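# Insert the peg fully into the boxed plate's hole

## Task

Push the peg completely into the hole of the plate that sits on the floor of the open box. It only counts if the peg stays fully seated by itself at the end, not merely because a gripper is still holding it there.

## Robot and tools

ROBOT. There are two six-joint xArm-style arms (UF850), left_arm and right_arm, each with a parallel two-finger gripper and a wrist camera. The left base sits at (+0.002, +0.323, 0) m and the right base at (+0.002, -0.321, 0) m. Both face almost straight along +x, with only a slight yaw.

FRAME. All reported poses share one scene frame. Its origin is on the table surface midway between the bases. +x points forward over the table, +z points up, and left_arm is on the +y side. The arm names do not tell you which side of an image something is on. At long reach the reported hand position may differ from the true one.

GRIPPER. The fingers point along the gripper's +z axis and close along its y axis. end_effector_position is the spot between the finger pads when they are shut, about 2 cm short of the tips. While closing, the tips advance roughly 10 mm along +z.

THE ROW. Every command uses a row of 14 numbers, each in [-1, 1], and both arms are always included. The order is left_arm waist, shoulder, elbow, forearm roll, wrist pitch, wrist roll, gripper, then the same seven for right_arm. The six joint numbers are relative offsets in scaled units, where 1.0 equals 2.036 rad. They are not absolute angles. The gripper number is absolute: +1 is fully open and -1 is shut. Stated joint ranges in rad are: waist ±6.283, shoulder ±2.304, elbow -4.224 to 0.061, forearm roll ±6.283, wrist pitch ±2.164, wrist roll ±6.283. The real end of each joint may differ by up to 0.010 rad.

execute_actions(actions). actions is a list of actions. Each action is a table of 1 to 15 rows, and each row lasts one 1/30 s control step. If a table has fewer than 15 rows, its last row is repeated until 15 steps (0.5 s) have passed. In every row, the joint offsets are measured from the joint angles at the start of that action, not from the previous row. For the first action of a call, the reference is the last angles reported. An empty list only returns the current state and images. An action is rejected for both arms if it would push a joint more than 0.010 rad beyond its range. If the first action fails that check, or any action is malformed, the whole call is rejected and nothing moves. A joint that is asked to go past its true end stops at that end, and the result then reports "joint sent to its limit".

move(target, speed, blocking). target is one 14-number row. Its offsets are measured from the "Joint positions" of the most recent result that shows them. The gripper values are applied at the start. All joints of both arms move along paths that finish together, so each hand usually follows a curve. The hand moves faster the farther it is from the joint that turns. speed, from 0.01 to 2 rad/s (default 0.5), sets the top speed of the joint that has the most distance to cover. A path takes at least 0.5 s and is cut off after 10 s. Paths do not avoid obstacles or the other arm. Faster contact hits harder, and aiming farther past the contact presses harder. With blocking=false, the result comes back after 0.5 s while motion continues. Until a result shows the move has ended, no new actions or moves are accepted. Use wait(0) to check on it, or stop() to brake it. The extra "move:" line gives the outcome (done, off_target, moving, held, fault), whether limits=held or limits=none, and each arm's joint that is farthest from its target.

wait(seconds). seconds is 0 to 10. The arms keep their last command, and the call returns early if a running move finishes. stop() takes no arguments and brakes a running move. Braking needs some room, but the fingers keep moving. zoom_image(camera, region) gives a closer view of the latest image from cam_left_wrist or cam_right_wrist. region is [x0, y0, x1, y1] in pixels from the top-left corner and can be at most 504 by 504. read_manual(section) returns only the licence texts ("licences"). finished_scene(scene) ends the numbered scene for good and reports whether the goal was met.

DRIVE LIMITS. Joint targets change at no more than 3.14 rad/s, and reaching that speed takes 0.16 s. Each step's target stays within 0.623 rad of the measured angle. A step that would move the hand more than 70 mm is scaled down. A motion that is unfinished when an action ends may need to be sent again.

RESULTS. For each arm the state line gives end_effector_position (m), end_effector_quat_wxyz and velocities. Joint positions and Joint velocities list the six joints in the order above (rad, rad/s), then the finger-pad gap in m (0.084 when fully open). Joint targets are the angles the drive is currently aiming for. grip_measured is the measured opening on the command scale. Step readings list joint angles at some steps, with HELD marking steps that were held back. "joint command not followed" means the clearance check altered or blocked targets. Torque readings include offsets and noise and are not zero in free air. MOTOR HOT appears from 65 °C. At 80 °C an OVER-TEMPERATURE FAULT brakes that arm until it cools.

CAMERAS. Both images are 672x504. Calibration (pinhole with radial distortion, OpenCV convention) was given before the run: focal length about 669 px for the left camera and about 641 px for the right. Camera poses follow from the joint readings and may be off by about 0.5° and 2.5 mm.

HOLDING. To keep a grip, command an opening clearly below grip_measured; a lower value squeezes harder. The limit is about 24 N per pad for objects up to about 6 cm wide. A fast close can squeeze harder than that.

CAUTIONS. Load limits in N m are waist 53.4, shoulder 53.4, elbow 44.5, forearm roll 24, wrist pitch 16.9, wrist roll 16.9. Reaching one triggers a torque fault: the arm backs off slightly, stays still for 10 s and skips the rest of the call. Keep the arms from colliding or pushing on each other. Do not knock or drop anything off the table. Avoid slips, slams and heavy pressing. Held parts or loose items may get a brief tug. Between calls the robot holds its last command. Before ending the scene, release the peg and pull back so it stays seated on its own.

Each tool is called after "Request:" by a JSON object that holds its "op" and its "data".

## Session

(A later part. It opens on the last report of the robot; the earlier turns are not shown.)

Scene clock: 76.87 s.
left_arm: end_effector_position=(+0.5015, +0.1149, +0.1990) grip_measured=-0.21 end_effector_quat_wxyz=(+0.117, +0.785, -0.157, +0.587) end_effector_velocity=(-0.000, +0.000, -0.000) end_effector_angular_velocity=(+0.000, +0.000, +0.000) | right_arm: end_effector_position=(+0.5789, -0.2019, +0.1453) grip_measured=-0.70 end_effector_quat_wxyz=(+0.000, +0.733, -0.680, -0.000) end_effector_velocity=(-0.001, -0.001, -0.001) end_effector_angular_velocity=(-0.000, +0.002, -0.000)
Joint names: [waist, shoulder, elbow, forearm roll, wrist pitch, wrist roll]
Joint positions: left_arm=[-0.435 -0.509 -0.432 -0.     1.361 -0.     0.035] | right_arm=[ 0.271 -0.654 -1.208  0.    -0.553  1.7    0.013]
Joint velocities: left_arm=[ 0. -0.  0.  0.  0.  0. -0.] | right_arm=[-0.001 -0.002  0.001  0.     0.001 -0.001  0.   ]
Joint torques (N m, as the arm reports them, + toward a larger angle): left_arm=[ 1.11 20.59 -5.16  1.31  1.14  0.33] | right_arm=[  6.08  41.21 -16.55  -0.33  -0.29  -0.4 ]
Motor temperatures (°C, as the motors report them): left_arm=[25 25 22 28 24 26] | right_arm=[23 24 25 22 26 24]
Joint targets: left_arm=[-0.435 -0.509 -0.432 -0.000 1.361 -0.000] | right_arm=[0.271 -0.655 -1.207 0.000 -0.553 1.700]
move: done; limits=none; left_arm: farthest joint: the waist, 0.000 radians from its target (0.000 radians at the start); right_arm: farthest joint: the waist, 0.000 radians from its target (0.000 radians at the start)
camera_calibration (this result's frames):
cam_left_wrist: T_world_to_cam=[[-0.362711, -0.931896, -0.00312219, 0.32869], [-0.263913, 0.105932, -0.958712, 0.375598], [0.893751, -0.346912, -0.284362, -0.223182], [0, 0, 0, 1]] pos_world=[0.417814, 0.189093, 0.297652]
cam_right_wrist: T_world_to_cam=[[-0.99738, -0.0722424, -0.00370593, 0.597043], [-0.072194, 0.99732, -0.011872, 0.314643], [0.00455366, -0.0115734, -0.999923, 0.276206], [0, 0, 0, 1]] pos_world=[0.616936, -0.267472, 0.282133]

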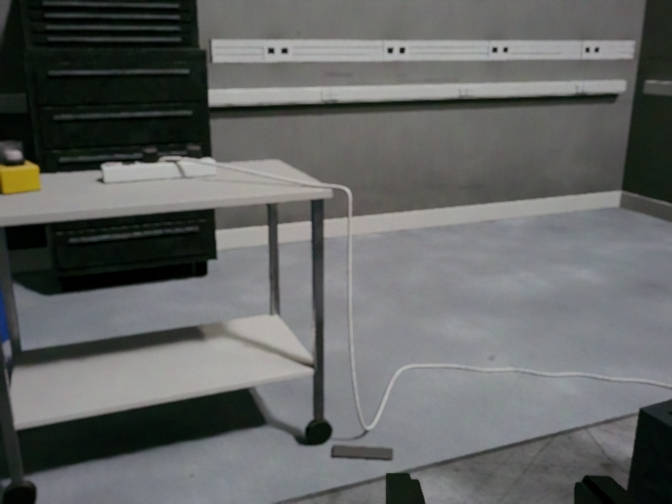

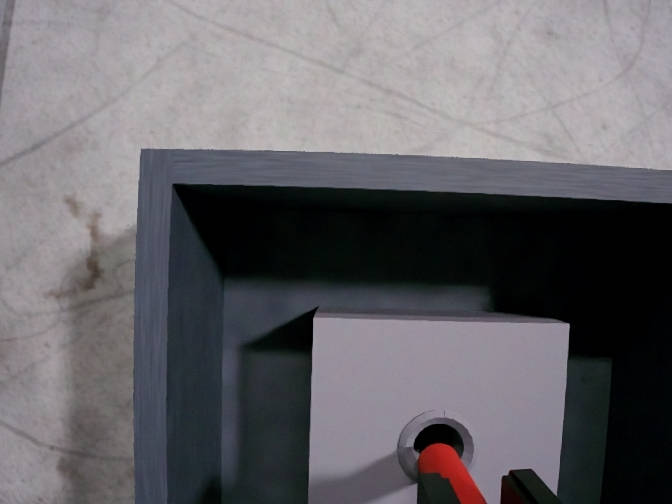

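Request:
{"op": "move", "data": {"target": [0,0,0,0,0,0,-0.2,-0.0024,-0.0088,0.0034,0,0.012,-0.002,-1], "speed": 0.04}}

Request:
{"op": "zoom_image", "data": {"camera": "cam_right_wrist", "region": [340,364,540,504]}}

Scene clock: 84.97 s.
left_arm: end_effector_position=(+0.5015, +0.1149, +0.1990) grip_measured=-0.21 end_effector_quat_wxyz=(+0.117, +0.785, -0.157, +0.587) end_effector_velocity=(+0.000, -0.000, -0.000) end_effector_angular_velocity=(-0.001, +0.000, +0.000) | right_arm: end_effector_position=(+0.5778, -0.2050, +0.1324) grip_measured=-0.70 end_effector_quat_wxyz=(+0.000, +0.733, -0.680, -0.000) end_effector_velocity=(+0.000, -0.000, -0.001) end_effector_angular_velocity=(+0.000, -0.000, -0.001)
Joint names: [waist, shoulder, elbow, forearm roll, wrist pitch, wrist roll]
Joint positions: left_arm=[-0.435 -0.509 -0.432 -0.     1.361 -0.     0.035] | right_arm=[ 0.266 -0.672 -1.201  0.    -0.529  1.696  0.013]
Joint velocities: left_arm=[-0.    -0.001 -0.    -0.     0.001 -0.001 -0.   ] | right_arm=[-0.    -0.001  0.    -0.     0.002  0.    -0.   ]
Joint torques (N m, as the arm reports them, + toward a larger angle): left_arm=[ 1.15 20.38 -5.35  1.46  1.1   0.3 ] | right_arm=[  5.14  40.6  -16.45   0.13  -0.35  -0.67]
Motor temperatures (°C, as the motors report them): left_arm=[25 25 22 28 24 26] | right_arm=[23 24 25 22 26 24]
Joint targets: left_arm=[-0.435 -0.509 -0.432 -0.000 1.361 -0.000] | right_arm=[0.266 -0.672 -1.201 0.000 -0.529 1.696]
move: done; limits=none; left_arm: farthest joint: the waist, 0.000 radians from its target (0.000 radians at the start); right_arm: farthest joint: the waist, 0.000 radians from its target (0.004 radians at the start)
camera_calibration (this result's frames):
cam_left_wrist: T_world_to_cam=[[-0.362711, -0.931896, -0.00312208, 0.32869], [-0.263913, 0.105932, -0.958712, 0.375598], [0.893751, -0.346912, -0.284362, -0.223182], [0, 0, 0, 1]] pos_world=[0.417814, 0.189093, 0.297652]
cam_right_wrist: T_world_to_cam=[[-0.997439, -0.0714396, -0.00337139, 0.59582], [-0.0713948, 0.997377, -0.0119143, 0.317098], [0.0042137, -0.0116431, -0.999923, 0.263508], [0, 0, 0, 1]] pos_world=[0.615823, -0.270633, 0.269275]

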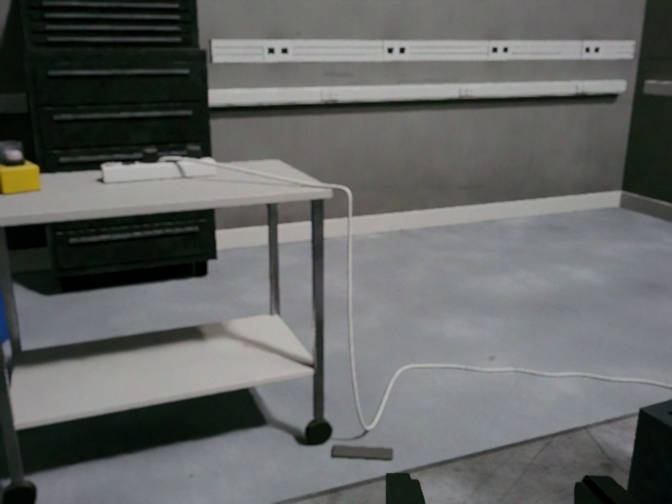

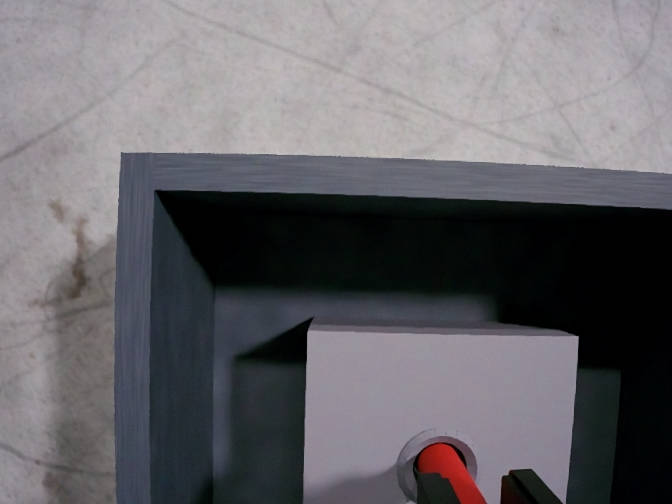

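Region (340, 364, 540, 504) of cam_right_wrist's 672x504 image, scaled by 2.520, with more detail than that image has; it fills the top 353 rows of this view, and the rest is white.

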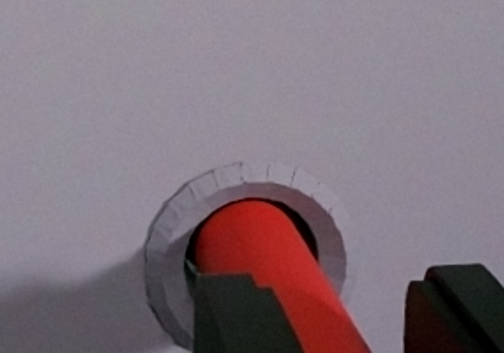

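Request:
{"op": "move", "data": {"target": [0,0,0,0,0,0,-0.2,0.001,-0.0144,0.0011,0,0.0155,0,-1], "speed": 0.025}}

Request:
{"op": "zoom_image", "data": {"camera": "cam_right_wrist", "region": [340,364,540,504]}}

Scene clock: 92.83 s.
left_arm: end_effector_position=(+0.5015, +0.1149, +0.1990) grip_measured=-0.21 end_effector_quat_wxyz=(+0.117, +0.785, -0.157, +0.587) end_effector_velocity=(+0.000, -0.000, +0.000) end_effector_angular_velocity=(+0.000, -0.001, -0.000) | right_arm: end_effector_position=(+0.5771, -0.2039, +0.1145) grip_measured=-0.70 end_effector_quat_wxyz=(+0.000, +0.734, -0.680, -0.000) end_effector_velocity=(+0.001, -0.000, -0.001) end_effector_angular_velocity=(+0.000, -0.002, -0.001)
Joint names: [waist, shoulder, elbow, forearm roll, wrist pitch, wrist roll]
Joint positions: left_arm=[-0.435 -0.509 -0.432 -0.     1.361 -0.     0.035] | right_arm=[ 0.268 -0.701 -1.199  0.    -0.498  1.696  0.013]
Joint velocities: left_arm=[-0.     0.    -0.001 -0.    -0.     0.001  0.   ] | right_arm=[-0.    -0.001 -0.001  0.     0.003  0.     0.   ]
Joint torques (N m, as the arm reports them, + toward a larger angle): left_arm=[ 0.74 20.55 -5.44  1.6   1.17  0.28] | right_arm=[  4.85  42.38 -15.85  -0.36  -0.13  -0.65]
Motor temperatures (°C, as the motors report them): left_arm=[25 25 22 28 24 26] | right_arm=[23 24 25 22 26 24]
Joint targets: left_arm=[-0.435 -0.509 -0.432 -0.000 1.361 -0.000] | right_arm=[0.268 -0.702 -1.198 0.000 -0.498 1.696]
move: done; limits=none; left_arm: farthest joint: the waist, 0.000 radians from its target (0.000 radians at the start); right_arm: farthest joint: the waist, 0.000 radians from its target (0.002 radians at the start)
camera_calibration (this result's frames):
cam_left_wrist: T_world_to_cam=[[-0.362712, -0.931896, -0.00312203, 0.32869], [-0.263912, 0.105932, -0.958712, 0.375598], [0.893751, -0.346912, -0.284362, -0.223182], [0, 0, 0, 1]] pos_world=[0.417814, 0.189093, 0.297652]
cam_right_wrist: T_world_to_cam=[[-0.997292, -0.0734608, -0.00339399, 0.594578], [-0.0734157, 0.99723, -0.0119123, 0.316911], [0.00425968, -0.0116308, -0.999923, 0.245613], [0, 0, 0, 1]] pos_world=[0.615188, -0.269498, 0.251387]

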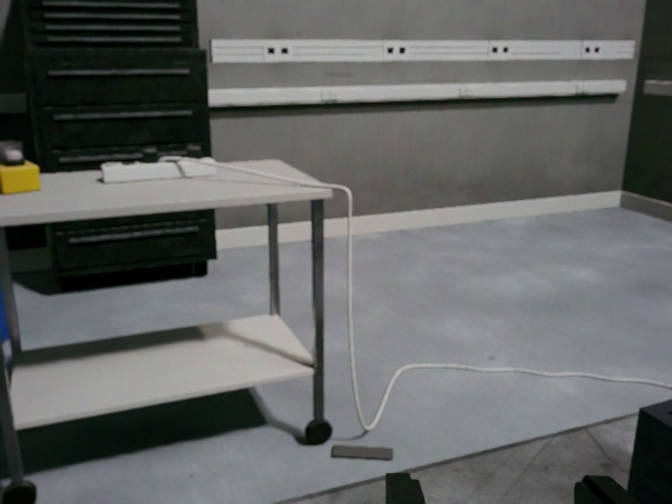

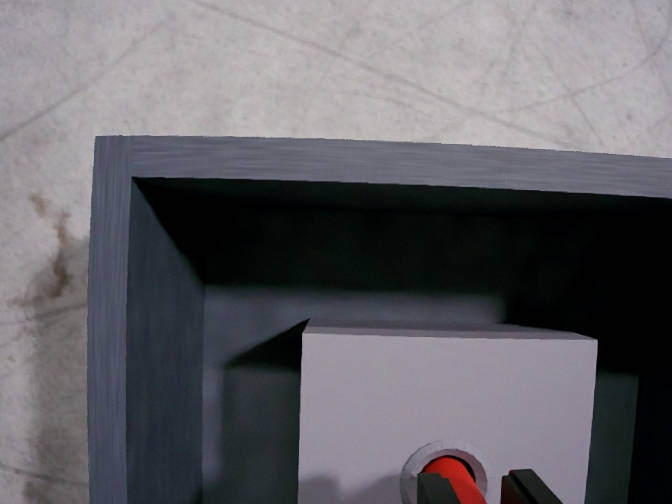

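Region (340, 364, 540, 504) of cam_right_wrist's 672x504 image, scaled by 2.520, with more detail than that image has; it fills the top 353 rows of this view, and the rest is white.

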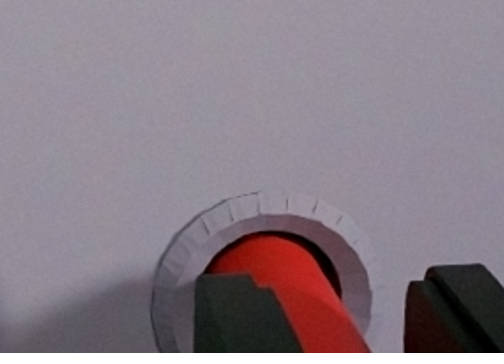

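Request:
{"op": "move", "data": {"target": [0,0,0,0,0,0,-0.2,0,-0.0224,-0.0008,0,0.0216,0,-1], "speed": 0.04}}

Request:
{"op": "move", "data": {"target": [0,0,0,0,0,0,-0.2,0,0,0,0,0,0,-0.3]}}

Request:
{"op": "move", "data": {"target": [0,0,0,0,0,0,-0.2,0,0.11,-0.023,0,-0.133,0,-0.3], "speed": 0.3}}

Scene clock: 101.30 s.
left_arm: end_effector_position=(+0.5015, +0.1149, +0.1990) grip_measured=-0.21 end_effector_quat_wxyz=(+0.117, +0.785, -0.157, +0.587) end_effector_velocity=(-0.000, +0.000, -0.000) end_effector_angular_velocity=(+0.000, +0.000, +0.000) | right_arm: end_effector_position=(+0.5768, -0.2040, +0.0884) grip_measured=-0.70 end_effector_quat_wxyz=(+0.000, +0.734, -0.680, -0.000) end_effector_velocity=(+0.000, -0.000, -0.001) end_effector_angular_velocity=(+0.000, -0.001, -0.001)
Joint names: [waist, shoulder, elbow, forearm roll, wrist pitch, wrist roll]
Joint positions: left_arm=[-0.435 -0.509 -0.432 -0.     1.361 -0.     0.035] | right_arm=[ 0.268 -0.747 -1.2    0.    -0.454  1.696  0.013]
Joint velocities: left_arm=[ 0.  0.  0. -0.  0. -0. -0.] | right_arm=[-0.    -0.001 -0.     0.     0.002  0.001 -0.   ]
Joint torques (N m, as the arm reports them, + toward a larger angle): left_arm=[ 1.83 20.92 -5.37  1.41  1.15  0.31] | right_arm=[  4.63  41.16 -14.92   0.18  -0.38  -0.51]
Motor temperatures (°C, as the motors report them): left_arm=[25 25 22 28 24 26] | right_arm=[23 24 25 22 26 24]
Joint targets: left_arm=[-0.435 -0.509 -0.432 -0.000 1.361 -0.000] | right_arm=[0.268 -0.747 -1.200 0.000 -0.454 1.696]
move: done; limits=none; left_arm: farthest joint: the waist, 0.000 radians from its target (0.000 radians at the start); right_arm: farthest joint: the waist, 0.000 radians from its target (0.000 radians at the start)
camera_calibration (this result's frames):
cam_left_wrist: T_world_to_cam=[[-0.362712, -0.931896, -0.00312199, 0.32869], [-0.263912, 0.105931, -0.958712, 0.375598], [0.893751, -0.346912, -0.284361, -0.223182], [0, 0, 0, 1]] pos_world=[0.417814, 0.189093, 0.297652]
cam_right_wrist: T_world_to_cam=[[-0.997292, -0.0734597, -0.00347012, 0.594212], [-0.0734138, 0.997231, -0.0119035, 0.316635], [0.00433494, -0.0116165, -0.999923, 0.219464], [0, 0, 0, 1]] pos_world=[0.614897, -0.269558, 0.225278]

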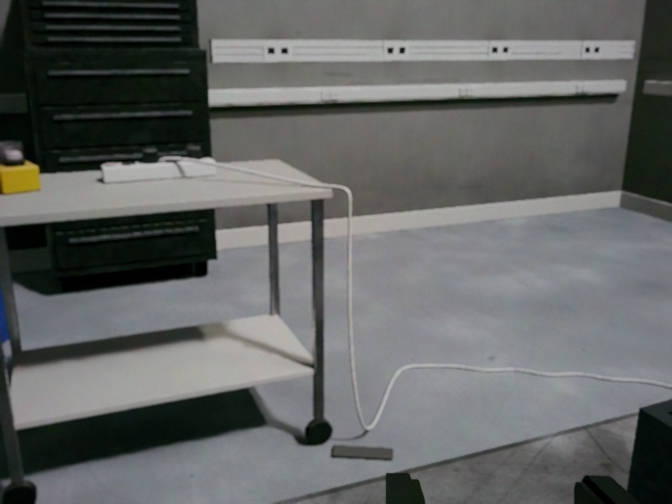

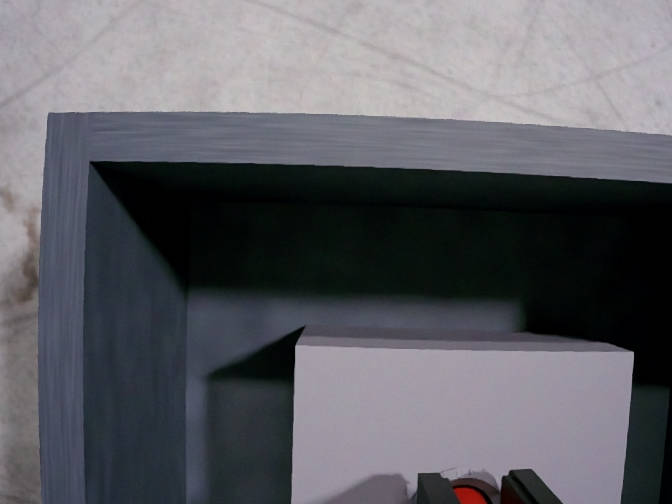

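Scene clock: 101.80 s.
left_arm: end_effector_position=(+0.5015, +0.1149, +0.1990) grip_measured=-0.21 end_effector_quat_wxyz=(+0.117, +0.785, -0.157, +0.587) end_effector_velocity=(+0.000, -0.000, +0.001) end_effector_angular_velocity=(-0.002, -0.001, +0.000) | right_arm: end_effector_position=(+0.5768, -0.2040, +0.0884) grip_measured=-0.32 end_effector_quat_wxyz=(+0.000, +0.734, -0.680, -0.000) end_effector_velocity=(-0.000, -0.000, -0.001) end_effector_angular_velocity=(-0.000, +0.002, -0.001)
Joint names: [waist, shoulder, elbow, forearm roll, wrist pitch, wrist roll]
Joint positions: left_arm=[-0.435 -0.509 -0.432 -0.     1.361 -0.     0.035] | right_arm=[ 0.268 -0.747 -1.2    0.    -0.454  1.696  0.03 ]
Joint velocities: left_arm=[-0.     0.001 -0.001  0.    -0.    -0.001 -0.   ] | right_arm=[-0.    -0.001  0.     0.    -0.001  0.001  0.   ]
Joint torques (N m, as the arm reports them, + toward a larger angle): left_arm=[ 0.14 19.87 -5.5   1.39  1.16  0.27] | right_arm=[  5.66  42.32 -16.08  -0.75  -0.27  -0.35]
Motor temperatures (°C, as the motors report them): left_arm=[25 25 22 28 24 26] | right_arm=[23 24 25 22 26 24]
Joint targets: left_arm=[-0.435 -0.509 -0.432 -0.000 1.361 -0.000] | right_arm=[0.268 -0.747 -1.200 0.000 -0.454 1.696]
move: done; limits=none; left_arm: farthest joint: the waist, 0.000 radians from its target (0.000 radians at the start); right_arm: farthest joint: the waist, 0.000 radians from its target (0.000 radians at the start)
camera_calibration (this result's frames):
cam_left_wrist: T_world_to_cam=[[-0.362712, -0.931896, -0.00312191, 0.32869], [-0.263912, 0.105931, -0.958712, 0.375598], [0.893751, -0.346912, -0.284362, -0.223182], [0, 0, 0, 1]] pos_world=[0.417814, 0.189093, 0.297652]
cam_right_wrist: T_world_to_cam=[[-0.997292, -0.0734597, -0.00347646, 0.594215], [-0.0734137, 0.997231, -0.0119026, 0.316634], [0.00434119, -0.0116152, -0.999923, 0.219464], [0, 0, 0, 1]] pos_world=[0.614899, -0.269557, 0.225281]

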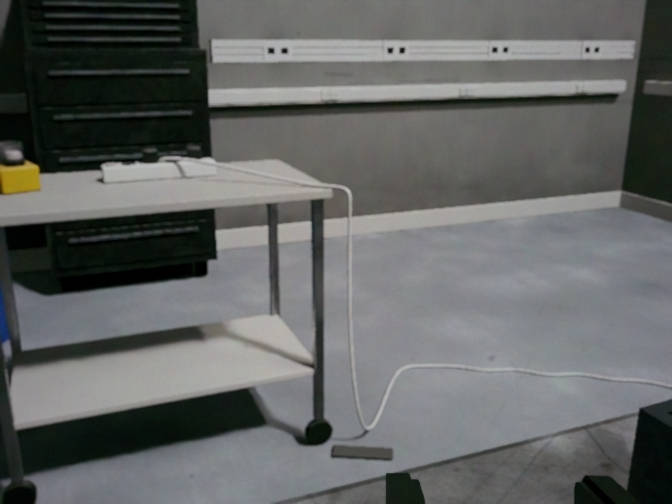

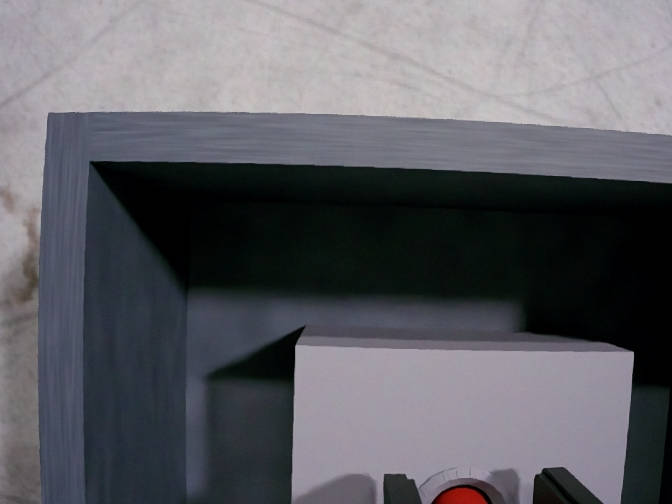

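Scene clock: 103.17 s.
left_arm: end_effector_position=(+0.5015, +0.1149, +0.1990) grip_measured=-0.21 end_effector_quat_wxyz=(+0.117, +0.785, -0.157, +0.587) end_effector_velocity=(+0.001, -0.000, +0.000) end_effector_angular_velocity=(-0.001, -0.001, +0.000) | right_arm: end_effector_position=(+0.5796, -0.2034, +0.2373) grip_measured=-0.32 end_effector_quat_wxyz=(+0.000, +0.734, -0.680, -0.000) end_effector_velocity=(+0.001, +0.000, +0.002) end_effector_angular_velocity=(+0.000, -0.002, -0.001)
Joint names: [waist, shoulder, elbow, forearm roll, wrist pitch, wrist roll]
Joint positions: left_arm=[-0.435 -0.509 -0.432 -0.     1.361 -0.     0.035] | right_arm=[ 0.268 -0.523 -1.247  0.    -0.724  1.696  0.03 ]
Joint velocities: left_arm=[ 0.     0.    -0.001 -0.    -0.    -0.001  0.   ] | right_arm=[ 0.     0.002 -0.002  0.    -0.002  0.001 -0.   ]
Joint torques (N m, as the arm reports them, + toward a larger angle): left_arm=[ 0.84 20.37 -5.41  1.29  1.1   0.28] | right_arm=[  6.73  39.01 -18.89  -0.42  -0.34  -0.87]
Motor temperatures (°C, as the motors report them): left_arm=[25 25 22 28 24 26] | right_arm=[23 24 25 22 26 24]
Joint targets: left_arm=[-0.435 -0.509 -0.432 -0.000 1.361 -0.000] | right_arm=[0.268 -0.523 -1.247 0.000 -0.725 1.696]
move: done; limits=none; left_arm: farthest joint: the waist, 0.000 radians from its target (0.000 radians at the start); right_arm: farthest joint: the waist, 0.000 radians from its target (0.000 radians at the start)
camera_calibration (this result's frames):
cam_left_wrist: T_world_to_cam=[[-0.362712, -0.931896, -0.00312192, 0.32869], [-0.263913, 0.105932, -0.958712, 0.375598], [0.893751, -0.346912, -0.284362, -0.223182], [0, 0, 0, 1]] pos_world=[0.417814, 0.189093, 0.297652]
cam_right_wrist: T_world_to_cam=[[-0.997293, -0.0734667, -0.00300892, 0.597452], [-0.0734259, 0.997229, -0.0119577, 0.318061], [0.00387908, -0.0117044, -0.999924, 0.368586], [0, 0, 0, 1]] pos_world=[0.617759, -0.268973, 0.374159]

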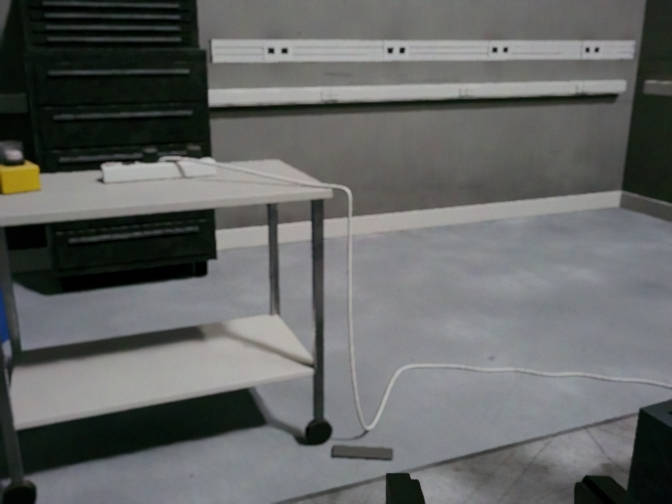

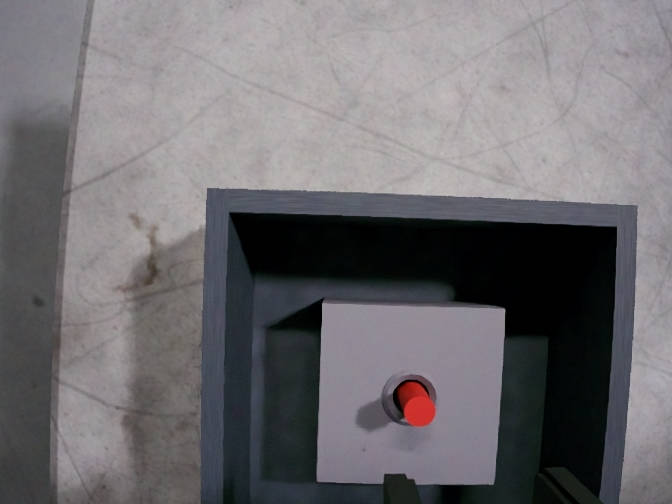

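Request:
{"op": "finished_scene", "data": {"scene": 2}}

The scene is finished: the task was done.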